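# Restock wall glove dispenser with two boxes from cart

## Task

Take both new glove boxes off the cart and set them into the dispenser's empty slots on the wall. The cart and the pedal bin may be moved. At the end, release the boxes and pull the robot away. The robot must not fall or be left leaning, or the task counts as failed.

## Robot and tools

ROBOT. A Rainbow Robotics RB-Y1: a wheeled base (two drive wheels, two rear casters, 0.66 m long, 0.58 m wide, front edge 0.10 m ahead of the wheel axle), a folding torso (ankle, knee, hip), a head with one camera, and two seven-joint arms with parallel grippers. Each arm has a wrist camera. The base can only drive straight or turn in place; it cannot go sideways.

FRAMES. Base frame: origin on the floor between the drive wheels, x forward, y left, z up. Reported chest, left_hand and right_hand positions are in this frame; a hand point sits between the finger pads, the fingers point along its -z and close along its x. Printed hand positions get less accurate at long reach. The odometry frame is where the base started; base_odometry counts wheel turns only, so slip looks like travel, and heading (positive left) runs -3.142 to 3.142.

execute_actions. Argument "actions" is a list holding one action or none (empty just reports state and pictures). Argument "cameras" picks which of head_camera, left_wrist_camera, right_wrist_camera (or "all") return images; omitted or null means all, [] means none. One action may contain:
- "base": exactly one key. {"translate_m": d} is a relative drive of d metres from the current spot, forward positive, -3 to 3. {"rotate_rad": d} is a relative turn in place, left/counter-clockwise positive, -3.2 to 3.2. A move needing over 8.667 s is refused.
- "joints": a single dictionary for the whole robot (both arms, torso, head together), keyed by joint name, each value an absolute target, not an offset. Radians unless named _m. Ranges: torso_squat_rad 0 to 1.2 (bigger lowers the level chest); torso_shift_rad -0.3 to 0.6 (hips forward positive); torso_pitch_rad -0.2 to 1.4 (forward bow positive); torso_yaw_rad -1.5 to 1.5 (left positive). Arms, left then right: shoulder_pitch -2.356 to 2.356 (0 down, negative raises forward); left_shoulder_roll_rad 0 to 3.141 (positive lifts out left), right_shoulder_roll_rad -3.141 to 0 (negative lifts out right); shoulder_yaw -2.094 to 2.094; elbow -2.617 to 0.01 (negative bends); forearm_roll -3.141 to 3.141; wrist_pitch -1.57 to 1.919 (negative tips hand forward); hand_roll -2.705 to 2.705. Yaw and roll signs are the same on both sides (positive is leftward / counter-clockwise seen from above). left_gripper_m and right_gripper_m: pad opening 0 to 0.1 m. head_pan_rad -0.523 to 0.523 (left positive), head_tilt_rad -0.35 to 1.57 (down positive). Done tolerance is ±0.02 rad, ±0.004 m for grippers.
- "speeds": caps for this action only: translate_m 0.05 to 0.4 m/s, rotate_rad 0.1 to 1.509 rad/s.
- "min_time_s": 0.1 to 8 s, a floor on each arm and head motion's duration.
Everything in the action starts at once. No action runs past 15 s. Unknown keys or out-of-range numbers cause the whole call to be refused with no motion. Joints left out may keep chasing earlier targets.

Torso combined limits: squat+shift <= 1.52; squat-shift+pitch <= 1.57; shift+0.5 pitch-0.4 squat <= 0.7; shift+0.3 pitch-0.5 squat <= 0.39. Breaking one leaves commanded torso joints off_target partway.

Other tools: wait(seconds 0 to 10) sends nothing new and returns state and pictures. zoom_image(camera, region [x0,y0,x1,y1] in pixels, origin top-left, at most 504x504) enlarges part of the latest image of that camera. read_manual gives only licence text. finished_scene(scene) ends the scene irreversibly after the last command settles and reports success; call it only when both boxes sit in the dispenser and the robot is clear.

RESULTS. base_status and joint_status describe how each motion ended: done; off_target (stopped short, may still push); contact_stop (hit something hard; whole torso group or whole arm group halts and forgets targets); time_out; stopped_with_arm (torso halted because an arm hit); limit_stop_at_own_body (self-collision guard stopped it before contact; move apart); limit_stop_at_<name>; not_followed with a "joint command not followed" line and usually a cause line (an arm's targets were held back, e.g. arms too close; send what the cause suggests). on_its_own lists uncommanded parts, "held at" being their target. Motor temperatures are listed per arm in joint order; MOTOR HOT appears from 65 °C, and at 80 °C an OVER-TEMPERATURE FAULT brakes the arm and stops the call. A torque fault (contact torque at a joint's load limit) freezes the robot 10 s. Later calls in the same reply do not run after a reported stop. A "pictures" line gives the image order.

AFTER A STOP. In a separate action, back the arm off first, then the torso. If both hands hold one object and the torso contact-stops immediately with nothing in the way, command all arm joints to their current joint_positions, then repeat the torso command.

GRASPING. Command an opening at least 0.005 m narrower than the box; the gripper then shows off_target, which is expected. Arms are rated 3 kg each.

CAUTIONS. The base does not stop on contact: it may spin wheels and keep pushing into furniture. A bent leg can poke beyond the base front, and a leg touching furniture can shove the robot backward unseen by odometry. Keep heavy loads from reaching far ahead of the wheels or the robot tips forward, unchecked. Never let the arms, grippers or fingers strike or press each other. Avoid dropping boxes, slamming, hard pushes and toppling the cart or bin. A loose object may occasionally get nudged by the scene. Camera calibration is approximate; wrist camera poses drift more with arm pose.

Each tool is called after "Request:" by a JSON object that holds its "op" and its "data", one argument or row to a line.

## Session

Request:
{"op": "execute_actions", "data": {
  "actions": []
}}

Scene clock: 0.00 s.
Motor temperatures (°C, as the motors report them): left_arm=[26 29 31 31 34 33 38] | right_arm=[27 29 30 30 33 32 32]
base_odometry: x=+0.000 y=+0.000 heading=+0.000 (m, m, rad; odometry frame)
base_status: not commanded
joint_positions: torso_squat_rad=+0.350 torso_shift_rad=+0.001 torso_pitch_rad=+0.000 torso_yaw_rad=+0.001 left_shoulder_pitch_rad=-0.015 left_shoulder_roll_rad=+0.005 left_shoulder_yaw_rad=-0.003 left_elbow_rad=-0.225 left_forearm_roll_rad=+0.017 left_wrist_pitch_rad=-0.006 left_hand_roll_rad=+0.014 left_gripper_m=+0.100 right_shoulder_pitch_rad=-0.040 right_shoulder_roll_rad=-0.031 right_shoulder_yaw_rad=-0.052 right_elbow_rad=-0.271 right_forearm_roll_rad=-0.006 right_wrist_pitch_rad=-0.007 right_hand_roll_rad=+0.002 right_gripper_m=+0.099 head_pan_rad=+0.000 head_tilt_rad=+0.400
joint_status: not commanded
chest: x=-0.2275 y=+0.0007 z=+1.2475 quat_wxyz=(+1.000, +0.000, +0.000, +0.000) (m; base frame)
left_hand: x=-0.1067 y=+0.2235 z=+0.5721 quat_wxyz=(+0.992, +0.000, -0.122, +0.012) (m; base frame)
right_hand: x=-0.0666 y=-0.2476 z=+0.5809 quat_wxyz=(+0.987, -0.017, -0.157, -0.018) (m; base frame)
pictures: head_camera, left_wrist_camera, right_wrist_camera
Images, in order (width x height): head_camera 896x504, left_wrist_camera 644x364, right_wrist_camera 644x364.

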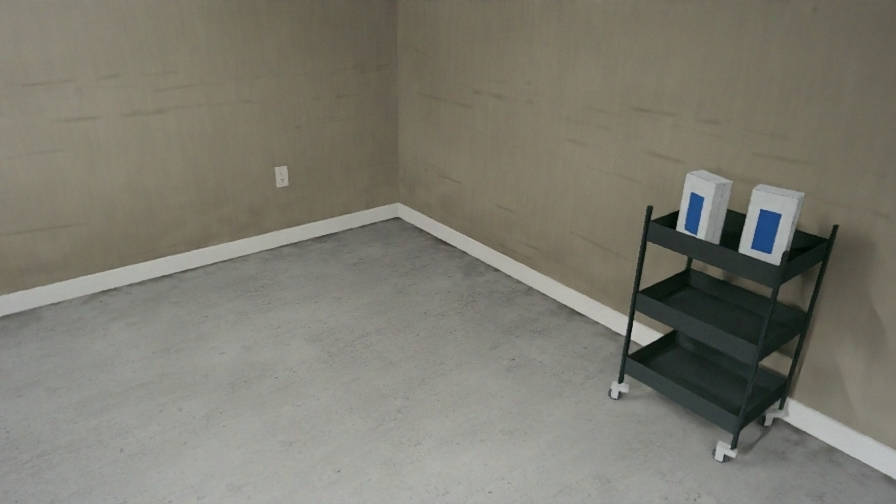

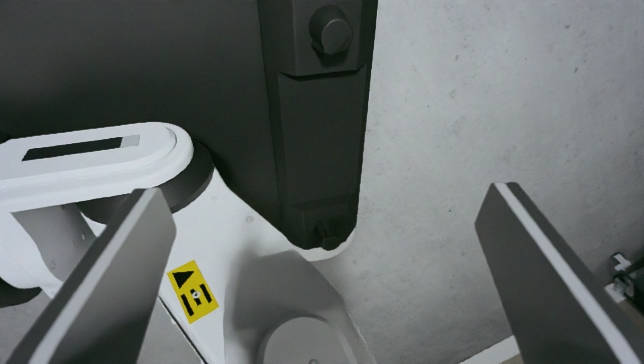

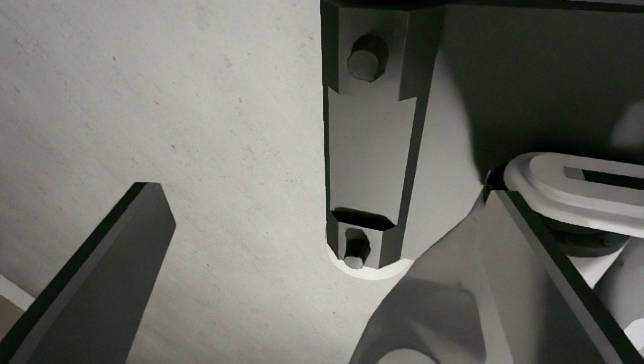

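Request:
{"op": "execute_actions", "data": {
  "actions": [
    {"base":{"rotate_rad":-1.0},"joints":{"head_tilt_rad":0.15}}
  ],
  "cameras": ["head_camera"]
}}

Request:
{"op": "execute_actions", "data": {
  "actions": [
    {"base":{"rotate_rad":-1.0}}
  ],
  "cameras": ["head_camera"]
}}

Scene clock: 12.30 s.
Motor temperatures (°C, as the motors report them): left_arm=[26 29 31 31 34 33 38] | right_arm=[27 29 30 30 33 32 32]
base_odometry: x=+0.000 y=+0.000 heading=-0.999 (m, m, rad; odometry frame)
base_status: done
joint_positions: torso_squat_rad=+0.350 torso_shift_rad=+0.001 torso_pitch_rad=+0.000 torso_yaw_rad=+0.001 left_shoulder_pitch_rad=-0.015 left_shoulder_roll_rad=+0.005 left_shoulder_yaw_rad=-0.003 left_elbow_rad=-0.225 left_forearm_roll_rad=+0.017 left_wrist_pitch_rad=-0.006 left_hand_roll_rad=+0.014 left_gripper_m=+0.100 right_shoulder_pitch_rad=-0.040 right_shoulder_roll_rad=-0.031 right_shoulder_yaw_rad=-0.052 right_elbow_rad=-0.271 right_forearm_roll_rad=-0.006 right_wrist_pitch_rad=-0.007 right_hand_roll_rad=+0.002 right_gripper_m=+0.099 head_pan_rad=+0.000 head_tilt_rad=+0.150
joint_status: all done
chest: x=-0.2275 y=+0.0007 z=+1.2475 quat_wxyz=(+1.000, +0.000, +0.000, +0.000) (m; base frame)
left_hand: x=-0.1067 y=+0.2235 z=+0.5721 quat_wxyz=(+0.992, +0.000, -0.122, +0.012) (m; base frame)
right_hand: x=-0.0666 y=-0.2476 z=+0.5809 quat_wxyz=(+0.987, -0.017, -0.157, -0.018) (m; base frame)
pictures: head_camera
camera_calibration (this result's frames):
head_camera: T_world_to_cam=[[-0.0512096, -0.99868, 0.0040547, -0.0169596], [-0.175938, 0.00502494, -0.984388, 1.45548], [0.983068, -0.0511235, -0.175963, 0.400224], [0, 0, 0, 1]] pos_world=[-0.138242, -0.00379008, 1.50325]
Images, in order (width x height): head_camera 896x504.

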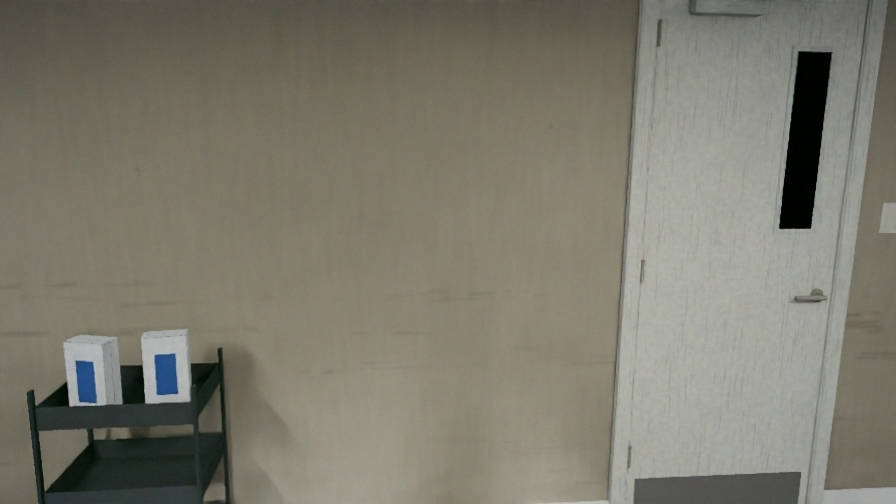

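Scene clock: 15.70 s.
Motor temperatures (°C, as the motors report them): left_arm=[26 29 31 31 34 33 38] | right_arm=[27 29 30 30 33 32 32]
base_odometry: x=+0.000 y=+0.001 heading=-1.998 (m, m, rad; odometry frame)
base_status: done
joint_positions: torso_squat_rad=+0.350 torso_shift_rad=+0.001 torso_pitch_rad=+0.000 torso_yaw_rad=+0.001 left_shoulder_pitch_rad=-0.015 left_shoulder_roll_rad=+0.005 left_shoulder_yaw_rad=-0.003 left_elbow_rad=-0.225 left_forearm_roll_rad=+0.017 left_wrist_pitch_rad=-0.006 left_hand_roll_rad=+0.014 left_gripper_m=+0.100 right_shoulder_pitch_rad=-0.040 right_shoulder_roll_rad=-0.031 right_shoulder_yaw_rad=-0.052 right_elbow_rad=-0.271 right_forearm_roll_rad=-0.006 right_wrist_pitch_rad=-0.007 right_hand_roll_rad=+0.002 right_gripper_m=+0.099 head_pan_rad=+0.000 head_tilt_rad=+0.150
joint_status: not commanded
chest: x=-0.2275 y=+0.0007 z=+1.2475 quat_wxyz=(+1.000, +0.000, +0.000, +0.000) (m; base frame)
left_hand: x=-0.1067 y=+0.2235 z=+0.5721 quat_wxyz=(+0.992, +0.000, -0.122, +0.012) (m; base frame)
right_hand: x=-0.0666 y=-0.2476 z=+0.5809 quat_wxyz=(+0.987, -0.017, -0.157, -0.018) (m; base frame)
pictures: head_camera
camera_calibration (this result's frames):
head_camera: T_world_to_cam=[[-0.0512095, -0.99868, 0.00404056, -0.0169473], [-0.175937, 0.0050388, -0.984389, 1.45548], [0.983069, -0.051121, -0.175962, 0.400223], [0, 0, 0, 1]] pos_world=[-0.138242, -0.00379905, 1.50325]
Images, in order (width x height): head_camera 896x504.

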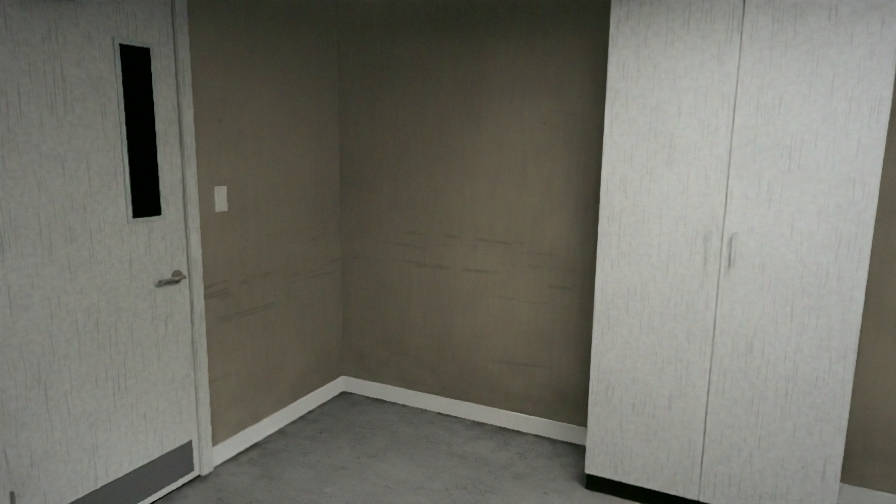

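Request:
{"op": "execute_actions", "data": {
  "actions": [
    {"base":{"rotate_rad":-1.1}}
  ],
  "cameras": ["head_camera"]
}}

Request:
{"op": "execute_actions", "data": {
  "actions": [
    {"base":{"rotate_rad":-1.1}}
  ],
  "cameras": ["head_camera"]
}}

Scene clock: 22.70 s.
Motor temperatures (°C, as the motors report them): left_arm=[26 29 31 31 34 33 38] | right_arm=[27 29 30 30 33 32 32]
base_odometry: x=+0.000 y=+0.001 heading=-3.098 (m, m, rad; odometry frame)
base_status: done
joint_positions: torso_squat_rad=+0.350 torso_shift_rad=+0.001 torso_pitch_rad=+0.000 torso_yaw_rad=+0.001 left_shoulder_pitch_rad=-0.015 left_shoulder_roll_rad=+0.005 left_shoulder_yaw_rad=-0.003 left_elbow_rad=-0.225 left_forearm_roll_rad=+0.017 left_wrist_pitch_rad=-0.006 left_hand_roll_rad=+0.014 left_gripper_m=+0.100 right_shoulder_pitch_rad=-0.040 right_shoulder_roll_rad=-0.031 right_shoulder_yaw_rad=-0.052 right_elbow_rad=-0.271 right_forearm_roll_rad=-0.006 right_wrist_pitch_rad=-0.007 right_hand_roll_rad=+0.002 right_gripper_m=+0.099 head_pan_rad=+0.000 head_tilt_rad=+0.150
joint_status: not commanded
chest: x=-0.2275 y=+0.0007 z=+1.2475 quat_wxyz=(+1.000, +0.000, +0.000, +0.000) (m; base frame)
left_hand: x=-0.1067 y=+0.2235 z=+0.5721 quat_wxyz=(+0.992, +0.000, -0.122, +0.012) (m; base frame)
right_hand: x=-0.0666 y=-0.2476 z=+0.5809 quat_wxyz=(+0.987, -0.017, -0.157, -0.018) (m; base frame)
pictures: head_camera
camera_calibration (this result's frames):
head_camera: T_world_to_cam=[[-0.0512095, -0.99868, 0.00402984, -0.0169411], [-0.175936, 0.00504935, -0.984389, 1.45548], [0.983069, -0.051119, -0.175963, 0.400223], [0, 0, 0, 1]] pos_world=[-0.138242, -0.00380902, 1.50325]
Images, in order (width x height): head_camera 896x504.

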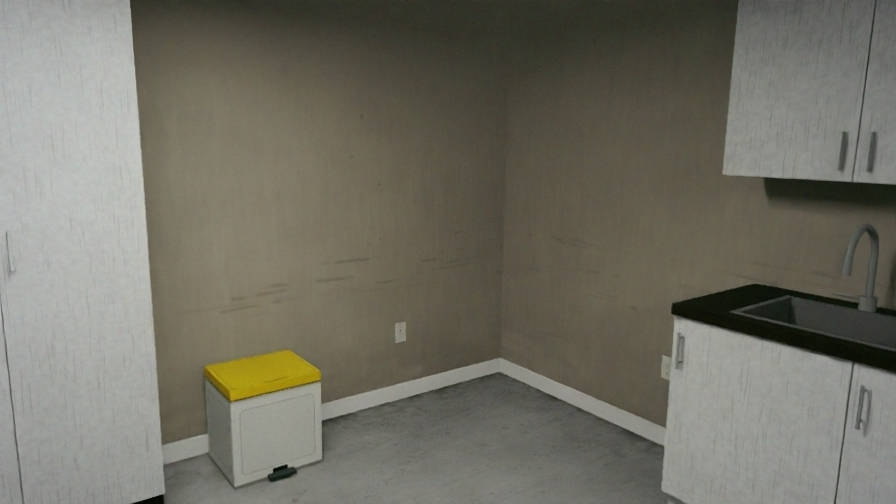

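Scene clock: 26.33 s.
Motor temperatures (°C, as the motors report them): left_arm=[26 29 31 31 34 33 38] | right_arm=[27 29 30 30 33 32 32]
base_odometry: x=+0.000 y=+0.001 heading=+2.086 (m, m, rad; odometry frame)
base_status: done
joint_positions: torso_squat_rad=+0.350 torso_shift_rad=+0.001 torso_pitch_rad=+0.000 torso_yaw_rad=+0.001 left_shoulder_pitch_rad=-0.015 left_shoulder_roll_rad=+0.005 left_shoulder_yaw_rad=-0.003 left_elbow_rad=-0.225 left_forearm_roll_rad=+0.017 left_wrist_pitch_rad=-0.006 left_hand_roll_rad=+0.014 left_gripper_m=+0.100 right_shoulder_pitch_rad=-0.040 right_shoulder_roll_rad=-0.031 right_shoulder_yaw_rad=-0.052 right_elbow_rad=-0.271 right_forearm_roll_rad=-0.006 right_wrist_pitch_rad=-0.007 right_hand_roll_rad=+0.002 right_gripper_m=+0.099 head_pan_rad=+0.000 head_tilt_rad=+0.150
joint_status: not commanded
chest: x=-0.2275 y=+0.0007 z=+1.2475 quat_wxyz=(+1.000, +0.000, +0.000, +0.000) (m; base frame)
left_hand: x=-0.1067 y=+0.2235 z=+0.5721 quat_wxyz=(+0.992, +0.000, -0.122, +0.012) (m; base frame)
right_hand: x=-0.0666 y=-0.2476 z=+0.5809 quat_wxyz=(+0.987, -0.017, -0.157, -0.018) (m; base frame)
pictures: head_camera
camera_calibration (this result's frames):
head_camera: T_world_to_cam=[[-0.0512095, -0.99868, 0.00402328, -0.0169365], [-0.175936, 0.00505581, -0.984389, 1.45548], [0.983069, -0.0511179, -0.175963, 0.400222], [0, 0, 0, 1]] pos_world=[-0.138241, -0.0038143, 1.50325]
Images, in order (width x height): head_camera 896x504.

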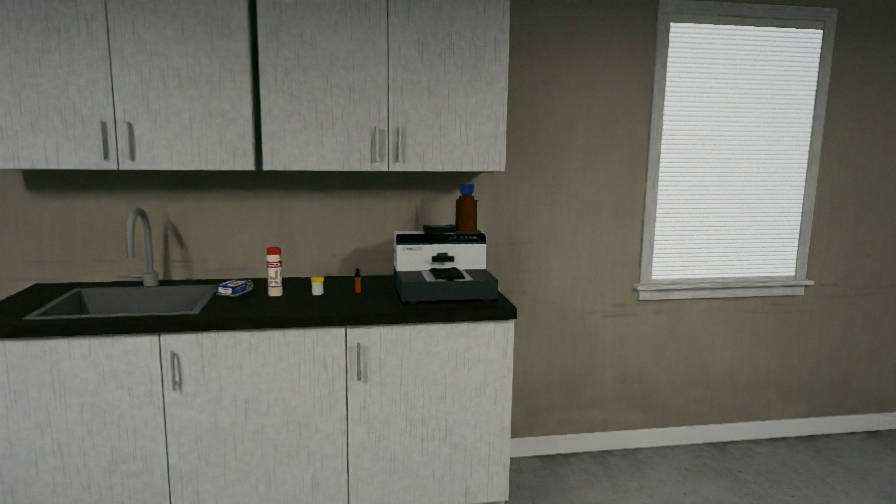

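Request:
{"op": "execute_actions", "data": {
  "actions": [
    {"base":{"rotate_rad":-1.0},"joints":{"head_tilt_rad":0.0}}
  ],
  "cameras": ["head_camera"]
}}

Scene clock: 32.87 s.
Motor temperatures (°C, as the motors report them): left_arm=[26 29 31 31 34 33 38] | right_arm=[27 29 30 30 33 32 32]
base_odometry: x=+0.000 y=+0.000 heading=+1.087 (m, m, rad; odometry frame)
base_status: done
joint_positions: torso_squat_rad=+0.350 torso_shift_rad=+0.001 torso_pitch_rad=+0.000 torso_yaw_rad=+0.001 left_shoulder_pitch_rad=-0.015 left_shoulder_roll_rad=+0.005 left_shoulder_yaw_rad=-0.003 left_elbow_rad=-0.225 left_forearm_roll_rad=+0.017 left_wrist_pitch_rad=-0.006 left_hand_roll_rad=+0.014 left_gripper_m=+0.100 right_shoulder_pitch_rad=-0.040 right_shoulder_roll_rad=-0.031 right_shoulder_yaw_rad=-0.052 right_elbow_rad=-0.271 right_forearm_roll_rad=-0.006 right_wrist_pitch_rad=-0.007 right_hand_roll_rad=+0.002 right_gripper_m=+0.099 head_pan_rad=+0.000 head_tilt_rad=+0.000
joint_status: all done
chest: x=-0.2275 y=+0.0007 z=+1.2475 quat_wxyz=(+1.000, +0.000, +0.000, +0.000) (m; base frame)
left_hand: x=-0.1067 y=+0.2235 z=+0.5721 quat_wxyz=(+0.992, +0.000, -0.122, +0.012) (m; base frame)
right_hand: x=-0.0666 y=-0.2476 z=+0.5809 quat_wxyz=(+0.987, -0.017, -0.157, -0.018) (m; base frame)
pictures: head_camera
camera_calibration (this result's frames):
head_camera: T_world_to_cam=[[-0.0511877, -0.998682, -0.00375953, -0.00565639], [-0.0268384, 0.0051387, -0.999627, 1.50818], [0.998328, -0.0510677, -0.0270661, 0.187821], [0, 0, 0, 1]] pos_world=[-0.147319, -0.00380743, 1.51268]
Images, in order (width x height): head_camera 896x504.

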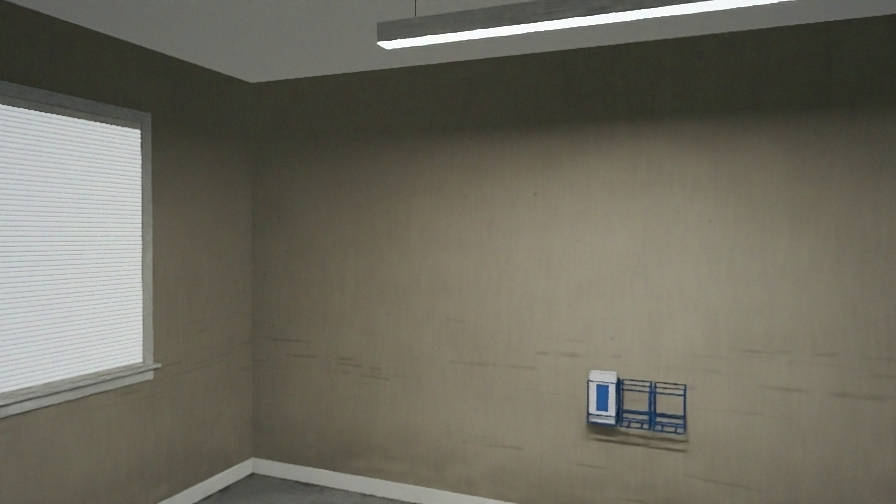

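Request:
{"op": "execute_actions", "data": {
  "actions": [
    {"base":{"rotate_rad":-0.445},"joints":{"head_tilt_rad":0.5}}
  ],
  "cameras": []
}}

Request:
{"op": "execute_actions", "data": {
  "actions": [
    {"base":{"translate_m":0.79}}
  ],
  "cameras": []
}}

Request:
{"op": "execute_actions", "data": {
  "actions": [
    {"base":{"rotate_rad":-1.571}}
  ],
  "cameras": []
}}

Request:
{"op": "execute_actions", "data": {
  "actions": [
    {"base":{"translate_m":0.8}}
  ],
  "cameras": ["head_camera"]
}}

Scene clock: 52.63 s.
Motor temperatures (°C, as the motors report them): left_arm=[26 29 31 31 34 33 38] | right_arm=[27 29 30 30 33 32 32]
base_odometry: x=+0.000 y=+0.000 heading=+0.643 (m, m, rad; odometry frame)
base_status: done
joint_positions: torso_squat_rad=+0.350 torso_shift_rad=+0.001 torso_pitch_rad=+0.000 torso_yaw_rad=+0.001 left_shoulder_pitch_rad=-0.015 left_shoulder_roll_rad=+0.005 left_shoulder_yaw_rad=-0.003 left_elbow_rad=-0.225 left_forearm_roll_rad=+0.017 left_wrist_pitch_rad=-0.006 left_hand_roll_rad=+0.014 left_gripper_m=+0.100 right_shoulder_pitch_rad=-0.040 right_shoulder_roll_rad=-0.031 right_shoulder_yaw_rad=-0.052 right_elbow_rad=-0.271 right_forearm_roll_rad=-0.006 right_wrist_pitch_rad=-0.007 right_hand_roll_rad=+0.002 right_gripper_m=+0.099 head_pan_rad=+0.000 head_tilt_rad=+0.500
joint_status: all done
chest: x=-0.2275 y=+0.0007 z=+1.2475 quat_wxyz=(+1.000, +0.000, +0.000, +0.000) (m; base frame)
left_hand: x=-0.1067 y=+0.2235 z=+0.5721 quat_wxyz=(+0.992, +0.000, -0.122, +0.012) (m; base frame)
right_hand: x=-0.0666 y=-0.2476 z=+0.5809 quat_wxyz=(+0.987, -0.017, -0.157, -0.018) (m; base frame)
pictures: none
No camera images: the call's "cameras" was empty. Leave "cameras" out to get every camera's image.

Scene clock: 56.13 s.
Motor temperatures (°C, as the motors report them): left_arm=[26 29 31 31 34 33 38] | right_arm=[27 29 30 30 33 32 32]
base_odometry: x=+0.633 y=+0.473 heading=+0.642 (m, m, rad; odometry frame)
base_status: done
joint_positions: torso_squat_rad=+0.350 torso_shift_rad=+0.001 torso_pitch_rad=+0.000 torso_yaw_rad=+0.001 left_shoulder_pitch_rad=-0.015 left_shoulder_roll_rad=+0.005 left_shoulder_yaw_rad=-0.003 left_elbow_rad=-0.225 left_forearm_roll_rad=+0.017 left_wrist_pitch_rad=-0.006 left_hand_roll_rad=+0.014 left_gripper_m=+0.100 right_shoulder_pitch_rad=-0.040 right_shoulder_roll_rad=-0.031 right_shoulder_yaw_rad=-0.052 right_elbow_rad=-0.271 right_forearm_roll_rad=-0.006 right_wrist_pitch_rad=-0.007 right_hand_roll_rad=+0.002 right_gripper_m=+0.099 head_pan_rad=+0.000 head_tilt_rad=+0.500
joint_status: not commanded
chest: x=-0.2275 y=+0.0007 z=+1.2475 quat_wxyz=(+1.000, +0.000, +0.000, +0.000) (m; base frame)
left_hand: x=-0.1067 y=+0.2235 z=+0.5721 quat_wxyz=(+0.992, +0.000, -0.122, +0.012) (m; base frame)
right_hand: x=-0.0666 y=-0.2476 z=+0.5809 quat_wxyz=(+0.987, -0.017, -0.157, -0.018) (m; base frame)
pictures: none
No camera images: the call's "cameras" was empty. Leave "cameras" out to get every camera's image.

Scene clock: 60.23 s.
Motor temperatures (°C, as the motors report them): left_arm=[26 29 31 31 34 33 38] | right_arm=[27 29 30 30 33 32 32]
base_odometry: x=+0.632 y=+0.473 heading=-0.928 (m, m, rad; odometry frame)
base_status: done
joint_positions: torso_squat_rad=+0.350 torso_shift_rad=+0.001 torso_pitch_rad=+0.000 torso_yaw_rad=+0.001 left_shoulder_pitch_rad=-0.015 left_shoulder_roll_rad=+0.005 left_shoulder_yaw_rad=-0.003 left_elbow_rad=-0.225 left_forearm_roll_rad=+0.017 left_wrist_pitch_rad=-0.006 left_hand_roll_rad=+0.014 left_gripper_m=+0.100 right_shoulder_pitch_rad=-0.040 right_shoulder_roll_rad=-0.031 right_shoulder_yaw_rad=-0.052 right_elbow_rad=-0.271 right_forearm_roll_rad=-0.006 right_wrist_pitch_rad=-0.007 right_hand_roll_rad=+0.002 right_gripper_m=+0.099 head_pan_rad=+0.000 head_tilt_rad=+0.500
joint_status: not commanded
chest: x=-0.2275 y=+0.0007 z=+1.2475 quat_wxyz=(+1.000, +0.000, +0.000, +0.000) (m; base frame)
left_hand: x=-0.1067 y=+0.2235 z=+0.5721 quat_wxyz=(+0.992, +0.000, -0.122, +0.012) (m; base frame)
right_hand: x=-0.0666 y=-0.2476 z=+0.5809 quat_wxyz=(+0.987, -0.017, -0.157, -0.018) (m; base frame)
pictures: none
No camera images: the call's "cameras" was empty. Leave "cameras" out to get every camera's image.

Scene clock: 63.87 s.
Motor temperatures (°C, as the motors report them): left_arm=[26 29 31 31 34 33 38] | right_arm=[27 29 30 30 33 32 32]
base_odometry: x=+1.111 y=-0.168 heading=-0.930 (m, m, rad; odometry frame)
base_status: done
joint_positions: torso_squat_rad=+0.350 torso_shift_rad=+0.001 torso_pitch_rad=+0.000 torso_yaw_rad=+0.001 left_shoulder_pitch_rad=-0.015 left_shoulder_roll_rad=+0.005 left_shoulder_yaw_rad=-0.003 left_elbow_rad=-0.225 left_forearm_roll_rad=+0.017 left_wrist_pitch_rad=-0.006 left_hand_roll_rad=+0.014 left_gripper_m=+0.100 right_shoulder_pitch_rad=-0.040 right_shoulder_roll_rad=-0.031 right_shoulder_yaw_rad=-0.052 right_elbow_rad=-0.271 right_forearm_roll_rad=-0.006 right_wrist_pitch_rad=-0.007 right_hand_roll_rad=+0.002 right_gripper_m=+0.099 head_pan_rad=+0.000 head_tilt_rad=+0.500
joint_status: not commanded
chest: x=-0.2275 y=+0.0007 z=+1.2475 quat_wxyz=(+1.000, +0.000, +0.000, +0.000) (m; base frame)
left_hand: x=-0.1067 y=+0.2235 z=+0.5721 quat_wxyz=(+0.992, +0.000, -0.122, +0.012) (m; base frame)
right_hand: x=-0.0666 y=-0.2476 z=+0.5809 quat_wxyz=(+0.987, -0.017, -0.157, -0.018) (m; base frame)
pictures: head_camera
camera_calibration (this result's frames):
head_camera: T_world_to_cam=[[-0.0467795, -0.998672, 0.0215621, -0.0414183], [-0.50285, 0.00489218, -0.86436, 1.21459], [0.863107, -0.0512768, -0.502411, 0.848071], [0, 0, 0, 1]] pos_world=[-0.123155, -0.00381902, 1.47682]
Images, in order (width x height): head_camera 896x504.

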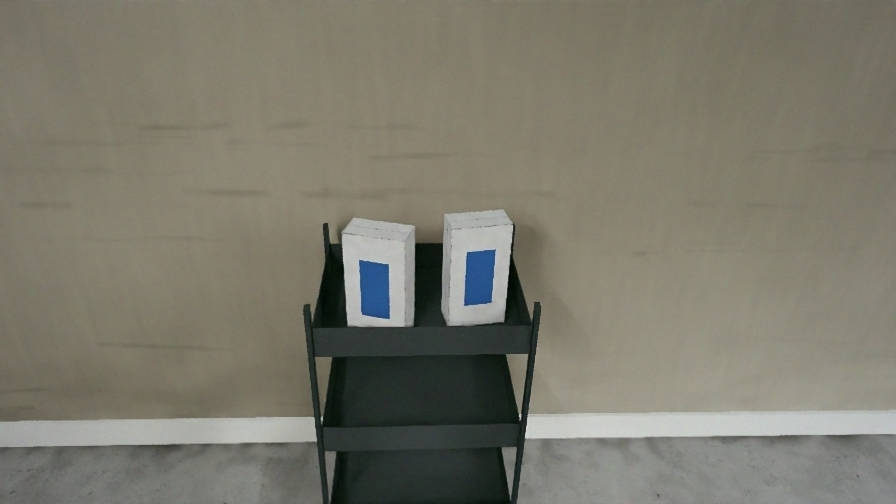

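Request:
{"op": "execute_actions", "data": {
  "actions": [
    {"joints":{"torso_shift_rad":0.2,"left_shoulder_pitch_rad":-0.95,"left_elbow_rad":-0.8,"left_wrist_pitch_rad":1.7,"left_shoulder_roll_rad":0.1,"right_shoulder_pitch_rad":-0.95,"right_elbow_rad":-0.8,"right_wrist_pitch_rad":1.7,"right_shoulder_roll_rad":-0.1,"head_tilt_rad":0.7}}
  ],
  "cameras": ["head_camera"]
}}

Scene clock: 92.57 s.
Motor temperatures (°C, as the motors report them): left_arm=[26 29 31 31 34 33 38] | right_arm=[27 29 30 30 33 32 32]
base_odometry: x=+1.111 y=-0.168 heading=-0.930 (m, m, rad; odometry frame)
base_status: not commanded
joint_positions: torso_squat_rad=+0.350 torso_shift_rad=+0.200 torso_pitch_rad=+0.000 torso_yaw_rad=+0.001 left_shoulder_pitch_rad=-0.951 left_shoulder_roll_rad=+0.100 left_shoulder_yaw_rad=-0.003 left_elbow_rad=-0.800 left_forearm_roll_rad=+0.017 left_wrist_pitch_rad=+1.700 left_hand_roll_rad=+0.014 left_gripper_m=+0.100 right_shoulder_pitch_rad=-0.950 right_shoulder_roll_rad=-0.100 right_shoulder_yaw_rad=-0.052 right_elbow_rad=-0.800 right_forearm_roll_rad=-0.006 right_wrist_pitch_rad=+1.700 right_hand_roll_rad=+0.002 right_gripper_m=+0.099 head_pan_rad=+0.000 head_tilt_rad=+0.700
joint_status: all done
chest: x=-0.0972 y=+0.0007 z=+1.2344 quat_wxyz=(+1.000, +0.000, +0.000, +0.000) (m; base frame)
left_hand: x=+0.3979 y=+0.1895 z=+0.9426 quat_wxyz=(+0.991, +0.091, -0.007, -0.097) (m; base frame)
right_hand: x=+0.3987 y=-0.1906 z=+0.9431 quat_wxyz=(+0.993, -0.076, -0.006, +0.088) (m; base frame)
pictures: head_camera
camera_calibration (this result's frames):
head_camera: T_world_to_cam=[[-0.0416007, -0.998667, 0.0305597, -0.0475709], [-0.6646, 0.00482051, -0.747184, 1.08853], [0.746041, -0.0513933, -0.663914, 0.951913], [0, 0, 0, 1]] pos_world=[0.0112907, -0.00383276, 1.44677]
Images, in order (width x height): head_camera 896x504.

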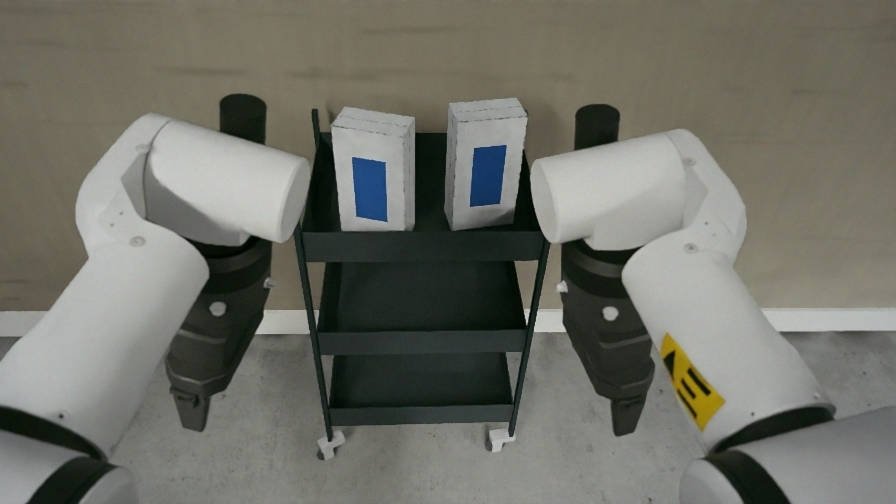

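Request:
{"op": "execute_actions", "data": {
  "actions": [
    {"base":{"translate_m":0.45},"joints":{"torso_squat_rad":0.15,"torso_yaw_rad":0.12,"right_hand_roll_rad":-0.28}}
  ]
}}

Scene clock: 109.63 s.
Motor temperatures (°C, as the motors report them): left_arm=[27 29 31 32 34 33 38] | right_arm=[28 29 30 30 33 32 32]
base_odometry: x=+1.380 y=-0.528 heading=-0.930 (m, m, rad; odometry frame)
base_status: done
joint_positions: torso_squat_rad=+0.150 torso_shift_rad=+0.200 torso_pitch_rad=+0.000 torso_yaw_rad=+0.120 left_shoulder_pitch_rad=-0.951 left_shoulder_roll_rad=+0.100 left_shoulder_yaw_rad=-0.003 left_elbow_rad=-0.800 left_forearm_roll_rad=+0.017 left_wrist_pitch_rad=+1.700 left_hand_roll_rad=+0.014 left_gripper_m=+0.100 right_shoulder_pitch_rad=-0.950 right_shoulder_roll_rad=-0.100 right_shoulder_yaw_rad=-0.052 right_elbow_rad=-0.800 right_forearm_roll_rad=-0.006 right_wrist_pitch_rad=+1.700 right_hand_roll_rad=-0.280 right_gripper_m=+0.099 head_pan_rad=+0.000 head_tilt_rad=+0.700
joint_status: all done
chest: x=-0.0904 y=+0.0007 z=+1.2683 quat_wxyz=(+0.998, +0.000, +0.000, +0.060) (m; base frame)
left_hand: x=+0.3788 y=+0.2470 z=+0.9765 quat_wxyz=(+0.995, +0.091, -0.002, -0.038) (m; base frame)
right_hand: x=+0.4247 y=-0.1303 z=+0.9769 quat_wxyz=(+0.997, -0.073, -0.021, +0.007) (m; base frame)
pictures: head_camera, left_wrist_camera, right_wrist_camera
camera_calibration (this result's frames):
head_camera: T_world_to_cam=[[0.0773476, -0.996537, 0.0305095, -0.0374786], [-0.660465, -0.0741385, -0.747187, 1.11884], [0.746862, 0.0376427, -0.663913, 0.969302], [0, 0, 0, 1]] pos_world=[0.0179176, 0.00911299, 1.48066]
left_wrist_camera: T_world_to_cam=[[0.996303, -0.0857761, 0.00484649, -0.360788], [-0.0758853, -0.852166, 0.517739, -0.241259], [-0.0402797, -0.516193, -0.855525, 1.06824], [0, 0, 0, 1]] pos_world=[0.384174, 0.314877, 1.04056]
right_wrist_camera: T_world_to_cam=[[-0.997296, -0.023587, -0.0696079, 0.490447], [-0.0571541, 0.844336, 0.532757, -0.357464], [0.0462063, 0.535295, -0.843401, 0.963959], [0, 0, 0, 1]] pos_world=[0.424149, -0.202614, 1.03758]
Images, in order (width x height): head_camera 896x504, left_wrist_camera 644x364, right_wrist_camera 644x364.

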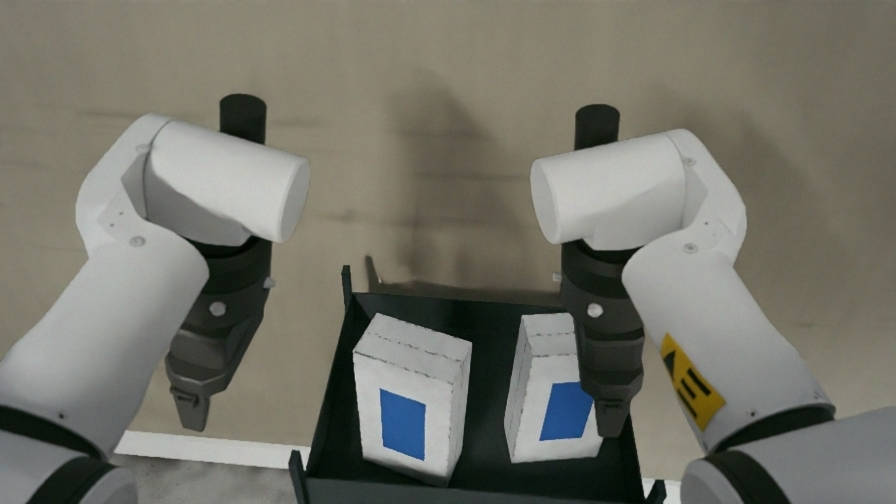

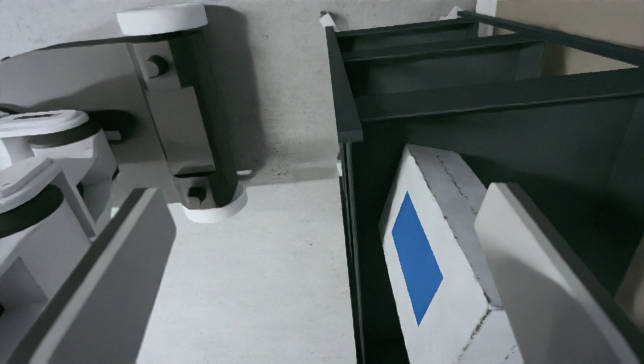

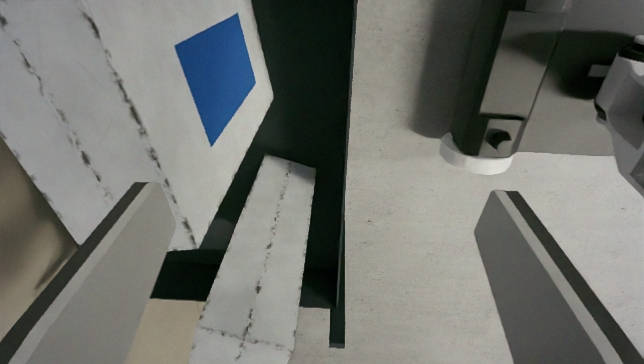

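Request:
{"op": "execute_actions", "data": {
  "actions": [
    {"base":{"translate_m":0.11}}
  ]
}}

Scene clock: 135.40 s.
Motor temperatures (°C, as the motors report them): left_arm=[28 29 31 32 34 33 38] | right_arm=[29 29 30 31 33 32 32]
base_odometry: x=+1.446 y=-0.617 heading=-0.931 (m, m, rad; odometry frame)
base_status: done
joint_positions: torso_squat_rad=+0.150 torso_shift_rad=+0.200 torso_pitch_rad=+0.000 torso_yaw_rad=+0.120 left_shoulder_pitch_rad=-0.951 left_shoulder_roll_rad=+0.100 left_shoulder_yaw_rad=-0.003 left_elbow_rad=-0.800 left_forearm_roll_rad=+0.017 left_wrist_pitch_rad=+1.700 left_hand_roll_rad=+0.014 left_gripper_m=+0.100 right_shoulder_pitch_rad=-0.950 right_shoulder_roll_rad=-0.100 right_shoulder_yaw_rad=-0.052 right_elbow_rad=-0.800 right_forearm_roll_rad=-0.006 right_wrist_pitch_rad=+1.700 right_hand_roll_rad=-0.280 right_gripper_m=+0.099 head_pan_rad=+0.000 head_tilt_rad=+0.700
joint_status: not commanded
chest: x=-0.0903 y=+0.0007 z=+1.2683 quat_wxyz=(+0.998, +0.000, +0.000, +0.060) (m; base frame)
left_hand: x=+0.3788 y=+0.2471 z=+0.9764 quat_wxyz=(+0.995, +0.091, -0.002, -0.038) (m; base frame)
right_hand: x=+0.4247 y=-0.1304 z=+0.9769 quat_wxyz=(+0.997, -0.073, -0.021, +0.007) (m; base frame)
pictures: head_camera, left_wrist_camera, right_wrist_camera
camera_calibration (this result's frames):
head_camera: T_world_to_cam=[[0.077348, -0.996537, 0.0305086, -0.0374788], [-0.660476, -0.0741385, -0.747178, 1.11884], [0.746853, 0.0376426, -0.663923, 0.969299], [0, 0, 0, 1]] pos_world=[0.0179403, 0.00911306, 1.48065]
left_wrist_camera: T_world_to_cam=[[0.996304, -0.0857633, 0.00478871, -0.360737], [-0.0758443, -0.852166, 0.517745, -0.241263], [-0.0403228, -0.516195, -0.855522, 1.06823], [0, 0, 0, 1]] pos_world=[0.384179, 0.314881, 1.04054]
right_wrist_camera: T_world_to_cam=[[-0.997298, -0.0235778, -0.0695808, 0.490434], [-0.0571313, 0.844341, 0.532752, -0.357454], [0.0461888, 0.535288, -0.843406, 0.963962], [0, 0, 0, 1]] pos_world=[0.424163, -0.202621, 1.03757]
Images, in order (width x height): head_camera 896x504, left_wrist_camera 644x364, right_wrist_camera 644x364.

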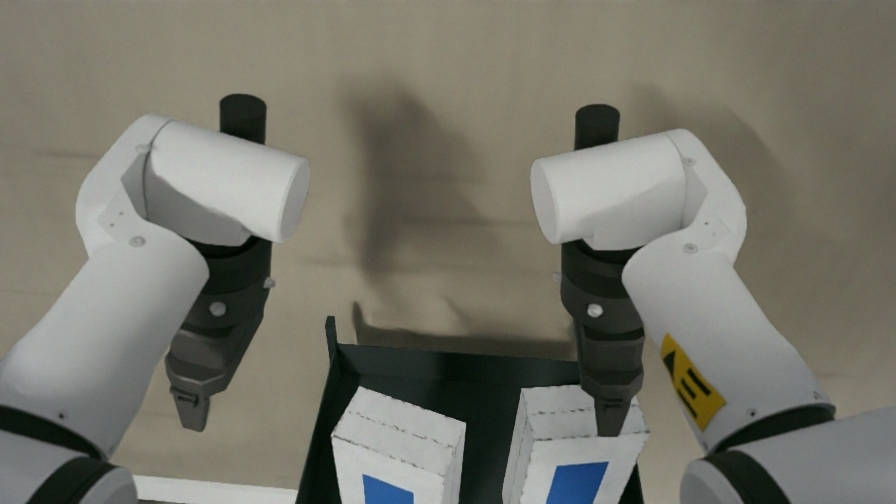

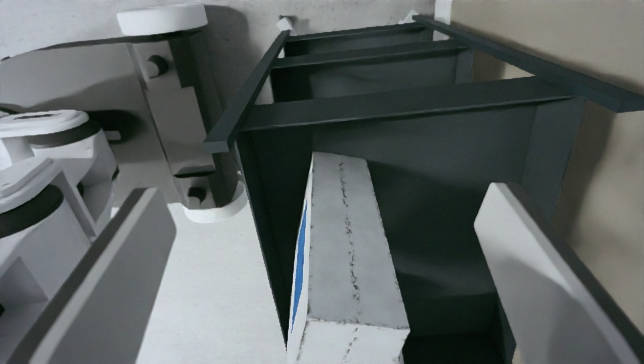

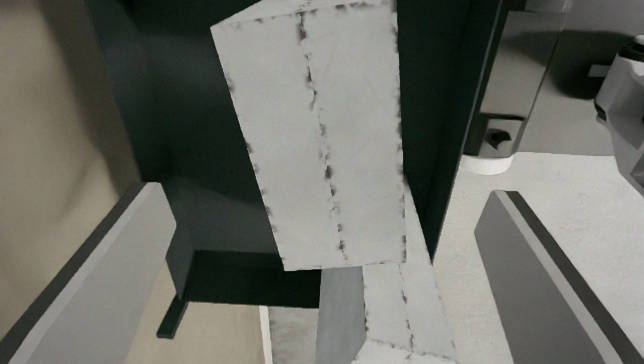

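Request:
{"op": "execute_actions", "data": {
  "actions": [
    {"base":{"translate_m":0.025},"joints":{"torso_squat_rad":0.6,"right_hand_roll_rad":-0.2}}
  ],
  "cameras": ["right_wrist_camera","head_camera"]
}}

Scene clock: 147.80 s.
Motor temperatures (°C, as the motors report them): left_arm=[29 29 31 32 34 33 38] | right_arm=[29 30 30 31 33 32 32]
base_odometry: x=+1.461 y=-0.637 heading=-0.931 (m, m, rad; odometry frame)
base_status: done
joint_positions: torso_squat_rad=+0.600 torso_shift_rad=+0.199 torso_pitch_rad=-0.002 torso_yaw_rad=+0.120 left_shoulder_pitch_rad=-0.951 left_shoulder_roll_rad=+0.100 left_shoulder_yaw_rad=-0.003 left_elbow_rad=-0.800 left_forearm_roll_rad=+0.017 left_wrist_pitch_rad=+1.700 left_hand_roll_rad=+0.014 left_gripper_m=+0.100 right_shoulder_pitch_rad=-0.957 right_shoulder_roll_rad=-0.102 right_shoulder_yaw_rad=-0.052 right_elbow_rad=-0.804 right_forearm_roll_rad=-0.006 right_wrist_pitch_rad=+1.700 right_hand_roll_rad=-0.200 right_gripper_m=+0.099 head_pan_rad=+0.000 head_tilt_rad=+0.700
joint_status: all done
chest: x=-0.1145 y=+0.0007 z=+1.1562 quat_wxyz=(+0.998, +0.000, -0.001, +0.060) (m; base frame)
left_hand: x=+0.3554 y=+0.2470 z=+0.8655 quat_wxyz=(+0.995, +0.091, -0.003, -0.038) (m; base frame)
right_hand: x=+0.4047 y=-0.1295 z=+0.8707 quat_wxyz=(+0.996, -0.073, -0.025, +0.047) (m; base frame)
pictures: head_camera, right_wrist_camera
camera_calibration (this result's frames):
head_camera: T_world_to_cam=[[0.0772697, -0.996532, 0.0308673, -0.0326652], [-0.65851, -0.0742569, -0.748899, 1.02136], [0.748594, 0.0375408, -0.661965, 0.910846], [0, 0, 0, 1]] pos_world=[-0.00675195, 0.00909744, 1.36885]
right_wrist_camera: T_world_to_cam=[[-0.99201, -0.104017, -0.0713906, 0.452115], [-0.12607, 0.838588, 0.529977, -0.273153], [0.00474052, 0.534743, -0.845001, 0.893015], [0, 0, 0, 1]] pos_world=[0.409832, -0.201443, 0.931641]
Images, in order (width x height): head_camera 896x504, right_wrist_camera 644x364.

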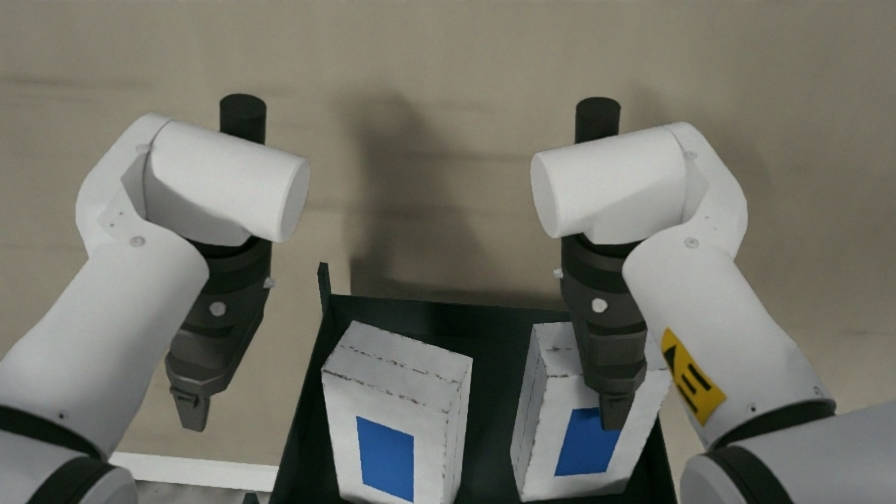

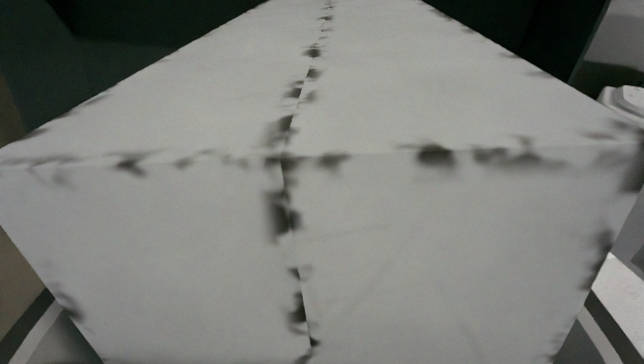

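Request:
{"op": "execute_actions", "data": {
  "actions": [
    {"joints":{"torso_squat_rad":0.56}}
  ],
  "cameras": []
}}

Request:
{"op": "execute_actions", "data": {
  "actions": [
    {"joints":{"right_gripper_m":0.04}}
  ],
  "cameras": []
}}

Request:
{"op": "execute_actions", "data": {
  "actions": [
    {"joints":{"torso_squat_rad":0.0,"right_shoulder_pitch_rad":-1.1,"right_elbow_rad":-0.95}}
  ],
  "cameras": ["head_camera"]
}}

Scene clock: 154.90 s.
Motor temperatures (°C, as the motors report them): left_arm=[29 29 31 32 34 33 38] | right_arm=[29 29 30 31 33 32 32]
base_odometry: x=+1.461 y=-0.637 heading=-0.931 (m, m, rad; odometry frame)
base_status: not commanded
joint_positions: torso_squat_rad=+0.560 torso_shift_rad=+0.200 torso_pitch_rad=+0.000 torso_yaw_rad=+0.120 left_shoulder_pitch_rad=-0.950 left_shoulder_roll_rad=+0.100 left_shoulder_yaw_rad=-0.003 left_elbow_rad=-0.800 left_forearm_roll_rad=+0.017 left_wrist_pitch_rad=+1.700 left_hand_roll_rad=+0.014 left_gripper_m=+0.100 right_shoulder_pitch_rad=-0.950 right_shoulder_roll_rad=-0.100 right_shoulder_yaw_rad=-0.052 right_elbow_rad=-0.800 right_forearm_roll_rad=-0.006 right_wrist_pitch_rad=+1.700 right_hand_roll_rad=-0.200 right_gripper_m=+0.099 head_pan_rad=+0.000 head_tilt_rad=+0.700
joint_status: all done
chest: x=-0.1101 y=+0.0007 z=+1.1712 quat_wxyz=(+0.998, +0.000, +0.000, +0.060) (m; base frame)
left_hand: x=+0.3591 y=+0.2470 z=+0.8793 quat_wxyz=(+0.995, +0.091, -0.002, -0.038) (m; base frame)
right_hand: x=+0.4052 y=-0.1306 z=+0.8800 quat_wxyz=(+0.996, -0.074, -0.018, +0.047) (m; base frame)
pictures: none
No camera images: the call's "cameras" was empty. Leave "cameras" out to get every camera's image.

Scene clock: 155.97 s.
Motor temperatures (°C, as the motors report them): left_arm=[29 29 31 32 34 33 38] | right_arm=[29 29 30 31 33 32 32]
base_odometry: x=+1.461 y=-0.637 heading=-0.931 (m, m, rad; odometry frame)
base_status: not commanded
joint_positions: torso_squat_rad=+0.560 torso_shift_rad=+0.200 torso_pitch_rad=+0.000 torso_yaw_rad=+0.120 left_shoulder_pitch_rad=-0.950 left_shoulder_roll_rad=+0.100 left_shoulder_yaw_rad=-0.003 left_elbow_rad=-0.800 left_forearm_roll_rad=+0.017 left_wrist_pitch_rad=+1.700 left_hand_roll_rad=+0.014 left_gripper_m=+0.100 right_shoulder_pitch_rad=-0.950 right_shoulder_roll_rad=-0.100 right_shoulder_yaw_rad=-0.052 right_elbow_rad=-0.800 right_forearm_roll_rad=-0.006 right_wrist_pitch_rad=+1.700 right_hand_roll_rad=-0.200 right_gripper_m=+0.063 head_pan_rad=+0.000 head_tilt_rad=+0.700
joint_status: right_gripper_m off_target (ended at +0.063, target +0.040)
chest: x=-0.1101 y=+0.0007 z=+1.1712 quat_wxyz=(+0.998, +0.000, +0.000, +0.060) (m; base frame)
left_hand: x=+0.3591 y=+0.2470 z=+0.8793 quat_wxyz=(+0.995, +0.091, -0.002, -0.038) (m; base frame)
right_hand: x=+0.4052 y=-0.1306 z=+0.8800 quat_wxyz=(+0.996, -0.074, -0.018, +0.047) (m; base frame)
pictures: none
No camera images: the call's "cameras" was empty. Leave "cameras" out to get every camera's image.

Scene clock: 158.73 s.
Motor temperatures (°C, as the motors report them): left_arm=[29 29 31 32 34 33 38] | right_arm=[29 29 30 31 33 32 32]
base_odometry: x=+1.461 y=-0.637 heading=-0.931 (m, m, rad; odometry frame)
base_status: not commanded
joint_positions: torso_squat_rad=+0.000 torso_shift_rad=+0.200 torso_pitch_rad=+0.001 torso_yaw_rad=+0.120 left_shoulder_pitch_rad=-0.950 left_shoulder_roll_rad=+0.100 left_shoulder_yaw_rad=-0.003 left_elbow_rad=-0.800 left_forearm_roll_rad=+0.017 left_wrist_pitch_rad=+1.700 left_hand_roll_rad=+0.014 left_gripper_m=+0.100 right_shoulder_pitch_rad=-1.100 right_shoulder_roll_rad=-0.100 right_shoulder_yaw_rad=-0.052 right_elbow_rad=-0.950 right_forearm_roll_rad=-0.006 right_wrist_pitch_rad=+1.700 right_hand_roll_rad=-0.200 right_gripper_m=+0.063 head_pan_rad=+0.000 head_tilt_rad=+0.700
joint_status: all done
chest: x=-0.0887 y=+0.0007 z=+1.2760 quat_wxyz=(+0.998, +0.000, +0.000, +0.060) (m; base frame)
left_hand: x=+0.3803 y=+0.2471 z=+0.9840 quat_wxyz=(+0.995, +0.091, -0.001, -0.038) (m; base frame)
right_hand: x=+0.4892 y=-0.0828 z=+1.1016 quat_wxyz=(+0.983, -0.048, -0.161, +0.073) (m; base frame)
pictures: head_camera
camera_calibration (this result's frames):
head_camera: T_world_to_cam=[[0.0774122, -0.996532, 0.0305294, -0.0378456], [-0.66065, -0.0742057, -0.747018, 1.12548], [0.746692, 0.037659, -0.664103, 0.97336], [0, 0, 0, 1]] pos_world=[0.0196758, 0.00914673, 1.48832]
Images, in order (width x height): head_camera 896x504.

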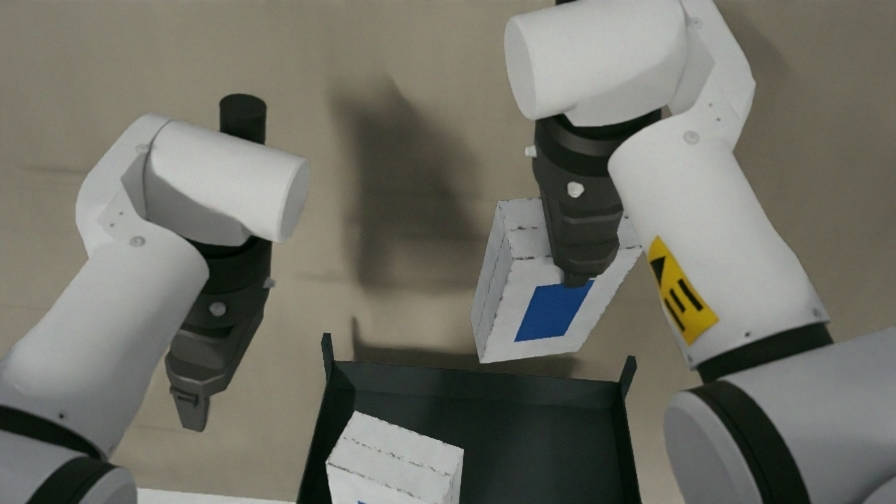

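Request:
{"op": "execute_actions", "data": {
  "actions": [
    {"base":{"translate_m":-0.05},"joints":{"torso_yaw_rad":-0.235,"left_hand_roll_rad":0.16,"head_pan_rad":0.2}}
  ]
}}

Scene clock: 175.43 s.
Motor temperatures (°C, as the motors report them): left_arm=[29 29 31 32 34 33 38] | right_arm=[30 30 30 31 33 32 32]
base_odometry: x=+1.431 y=-0.597 heading=-0.931 (m, m, rad; odometry frame)
base_status: done
joint_positions: torso_squat_rad=+0.000 torso_shift_rad=+0.200 torso_pitch_rad=+0.000 torso_yaw_rad=-0.235 left_shoulder_pitch_rad=-0.950 left_shoulder_roll_rad=+0.100 left_shoulder_yaw_rad=-0.003 left_elbow_rad=-0.800 left_forearm_roll_rad=+0.017 left_wrist_pitch_rad=+1.700 left_hand_roll_rad=+0.160 left_gripper_m=+0.100 right_shoulder_pitch_rad=-1.099 right_shoulder_roll_rad=-0.100 right_shoulder_yaw_rad=-0.052 right_elbow_rad=-0.950 right_forearm_roll_rad=-0.006 right_wrist_pitch_rad=+1.700 right_hand_roll_rad=-0.200 right_gripper_m=+0.063 head_pan_rad=+0.200 head_tilt_rad=+0.700
joint_status: all done
chest: x=-0.0888 y=+0.0007 z=+1.2760 quat_wxyz=(+0.993, +0.000, +0.000, -0.117) (m; base frame)
left_hand: x=+0.4367 y=+0.0687 z=+0.9841 quat_wxyz=(+0.986, +0.088, -0.024, -0.141) (m; base frame)
right_hand: x=+0.4240 y=-0.2786 z=+1.1017 quat_wxyz=(+0.981, -0.076, -0.150, -0.101) (m; base frame)
pictures: head_camera, left_wrist_camera, right_wrist_camera
camera_calibration (this result's frames):
head_camera: T_world_to_cam=[[-0.0772175, -0.996547, 0.0305352, -0.0560115], [-0.663933, 0.0285485, -0.747247, 1.12504], [0.743794, -0.0779738, -0.663845, 0.973079], [0, 0, 0, 1]] pos_world=[0.018858, -0.0120617, 1.48837]
left_wrist_camera: T_world_to_cam=[[0.955788, -0.292376, 0.0313771, -0.428069], [-0.265653, -0.812789, 0.518462, -0.313401], [-0.126083, -0.503876, -0.854525, 1.02071], [0, 0, 0, 1]] pos_world=[0.454582, 0.134424, 1.04814]
right_wrist_camera: T_world_to_cam=[[-0.926346, 0.168408, -0.336931, 0.812849], [-0.0332256, 0.854469, 0.518439, -0.290393], [0.375206, 0.491449, -0.785938, 0.933654], [0, 0, 0, 1]] pos_world=[0.393018, -0.347602, 1.15822]
Images, in order (width x height): head_camera 896x504, left_wrist_camera 644x364, right_wrist_camera 644x364.

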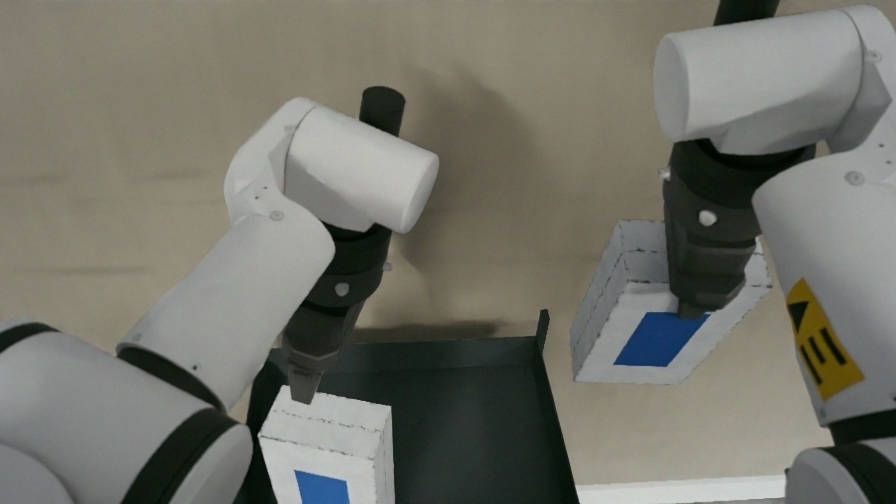

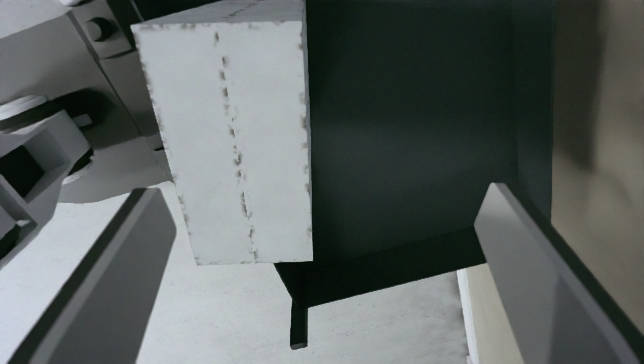

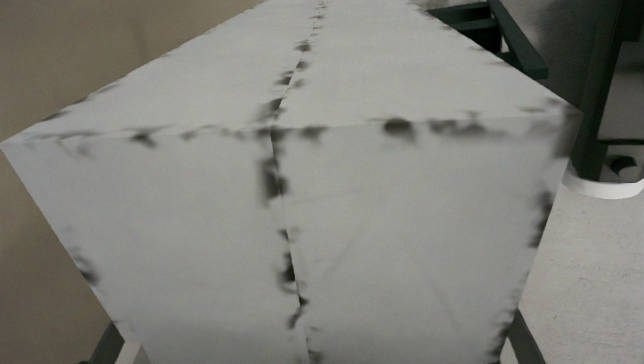

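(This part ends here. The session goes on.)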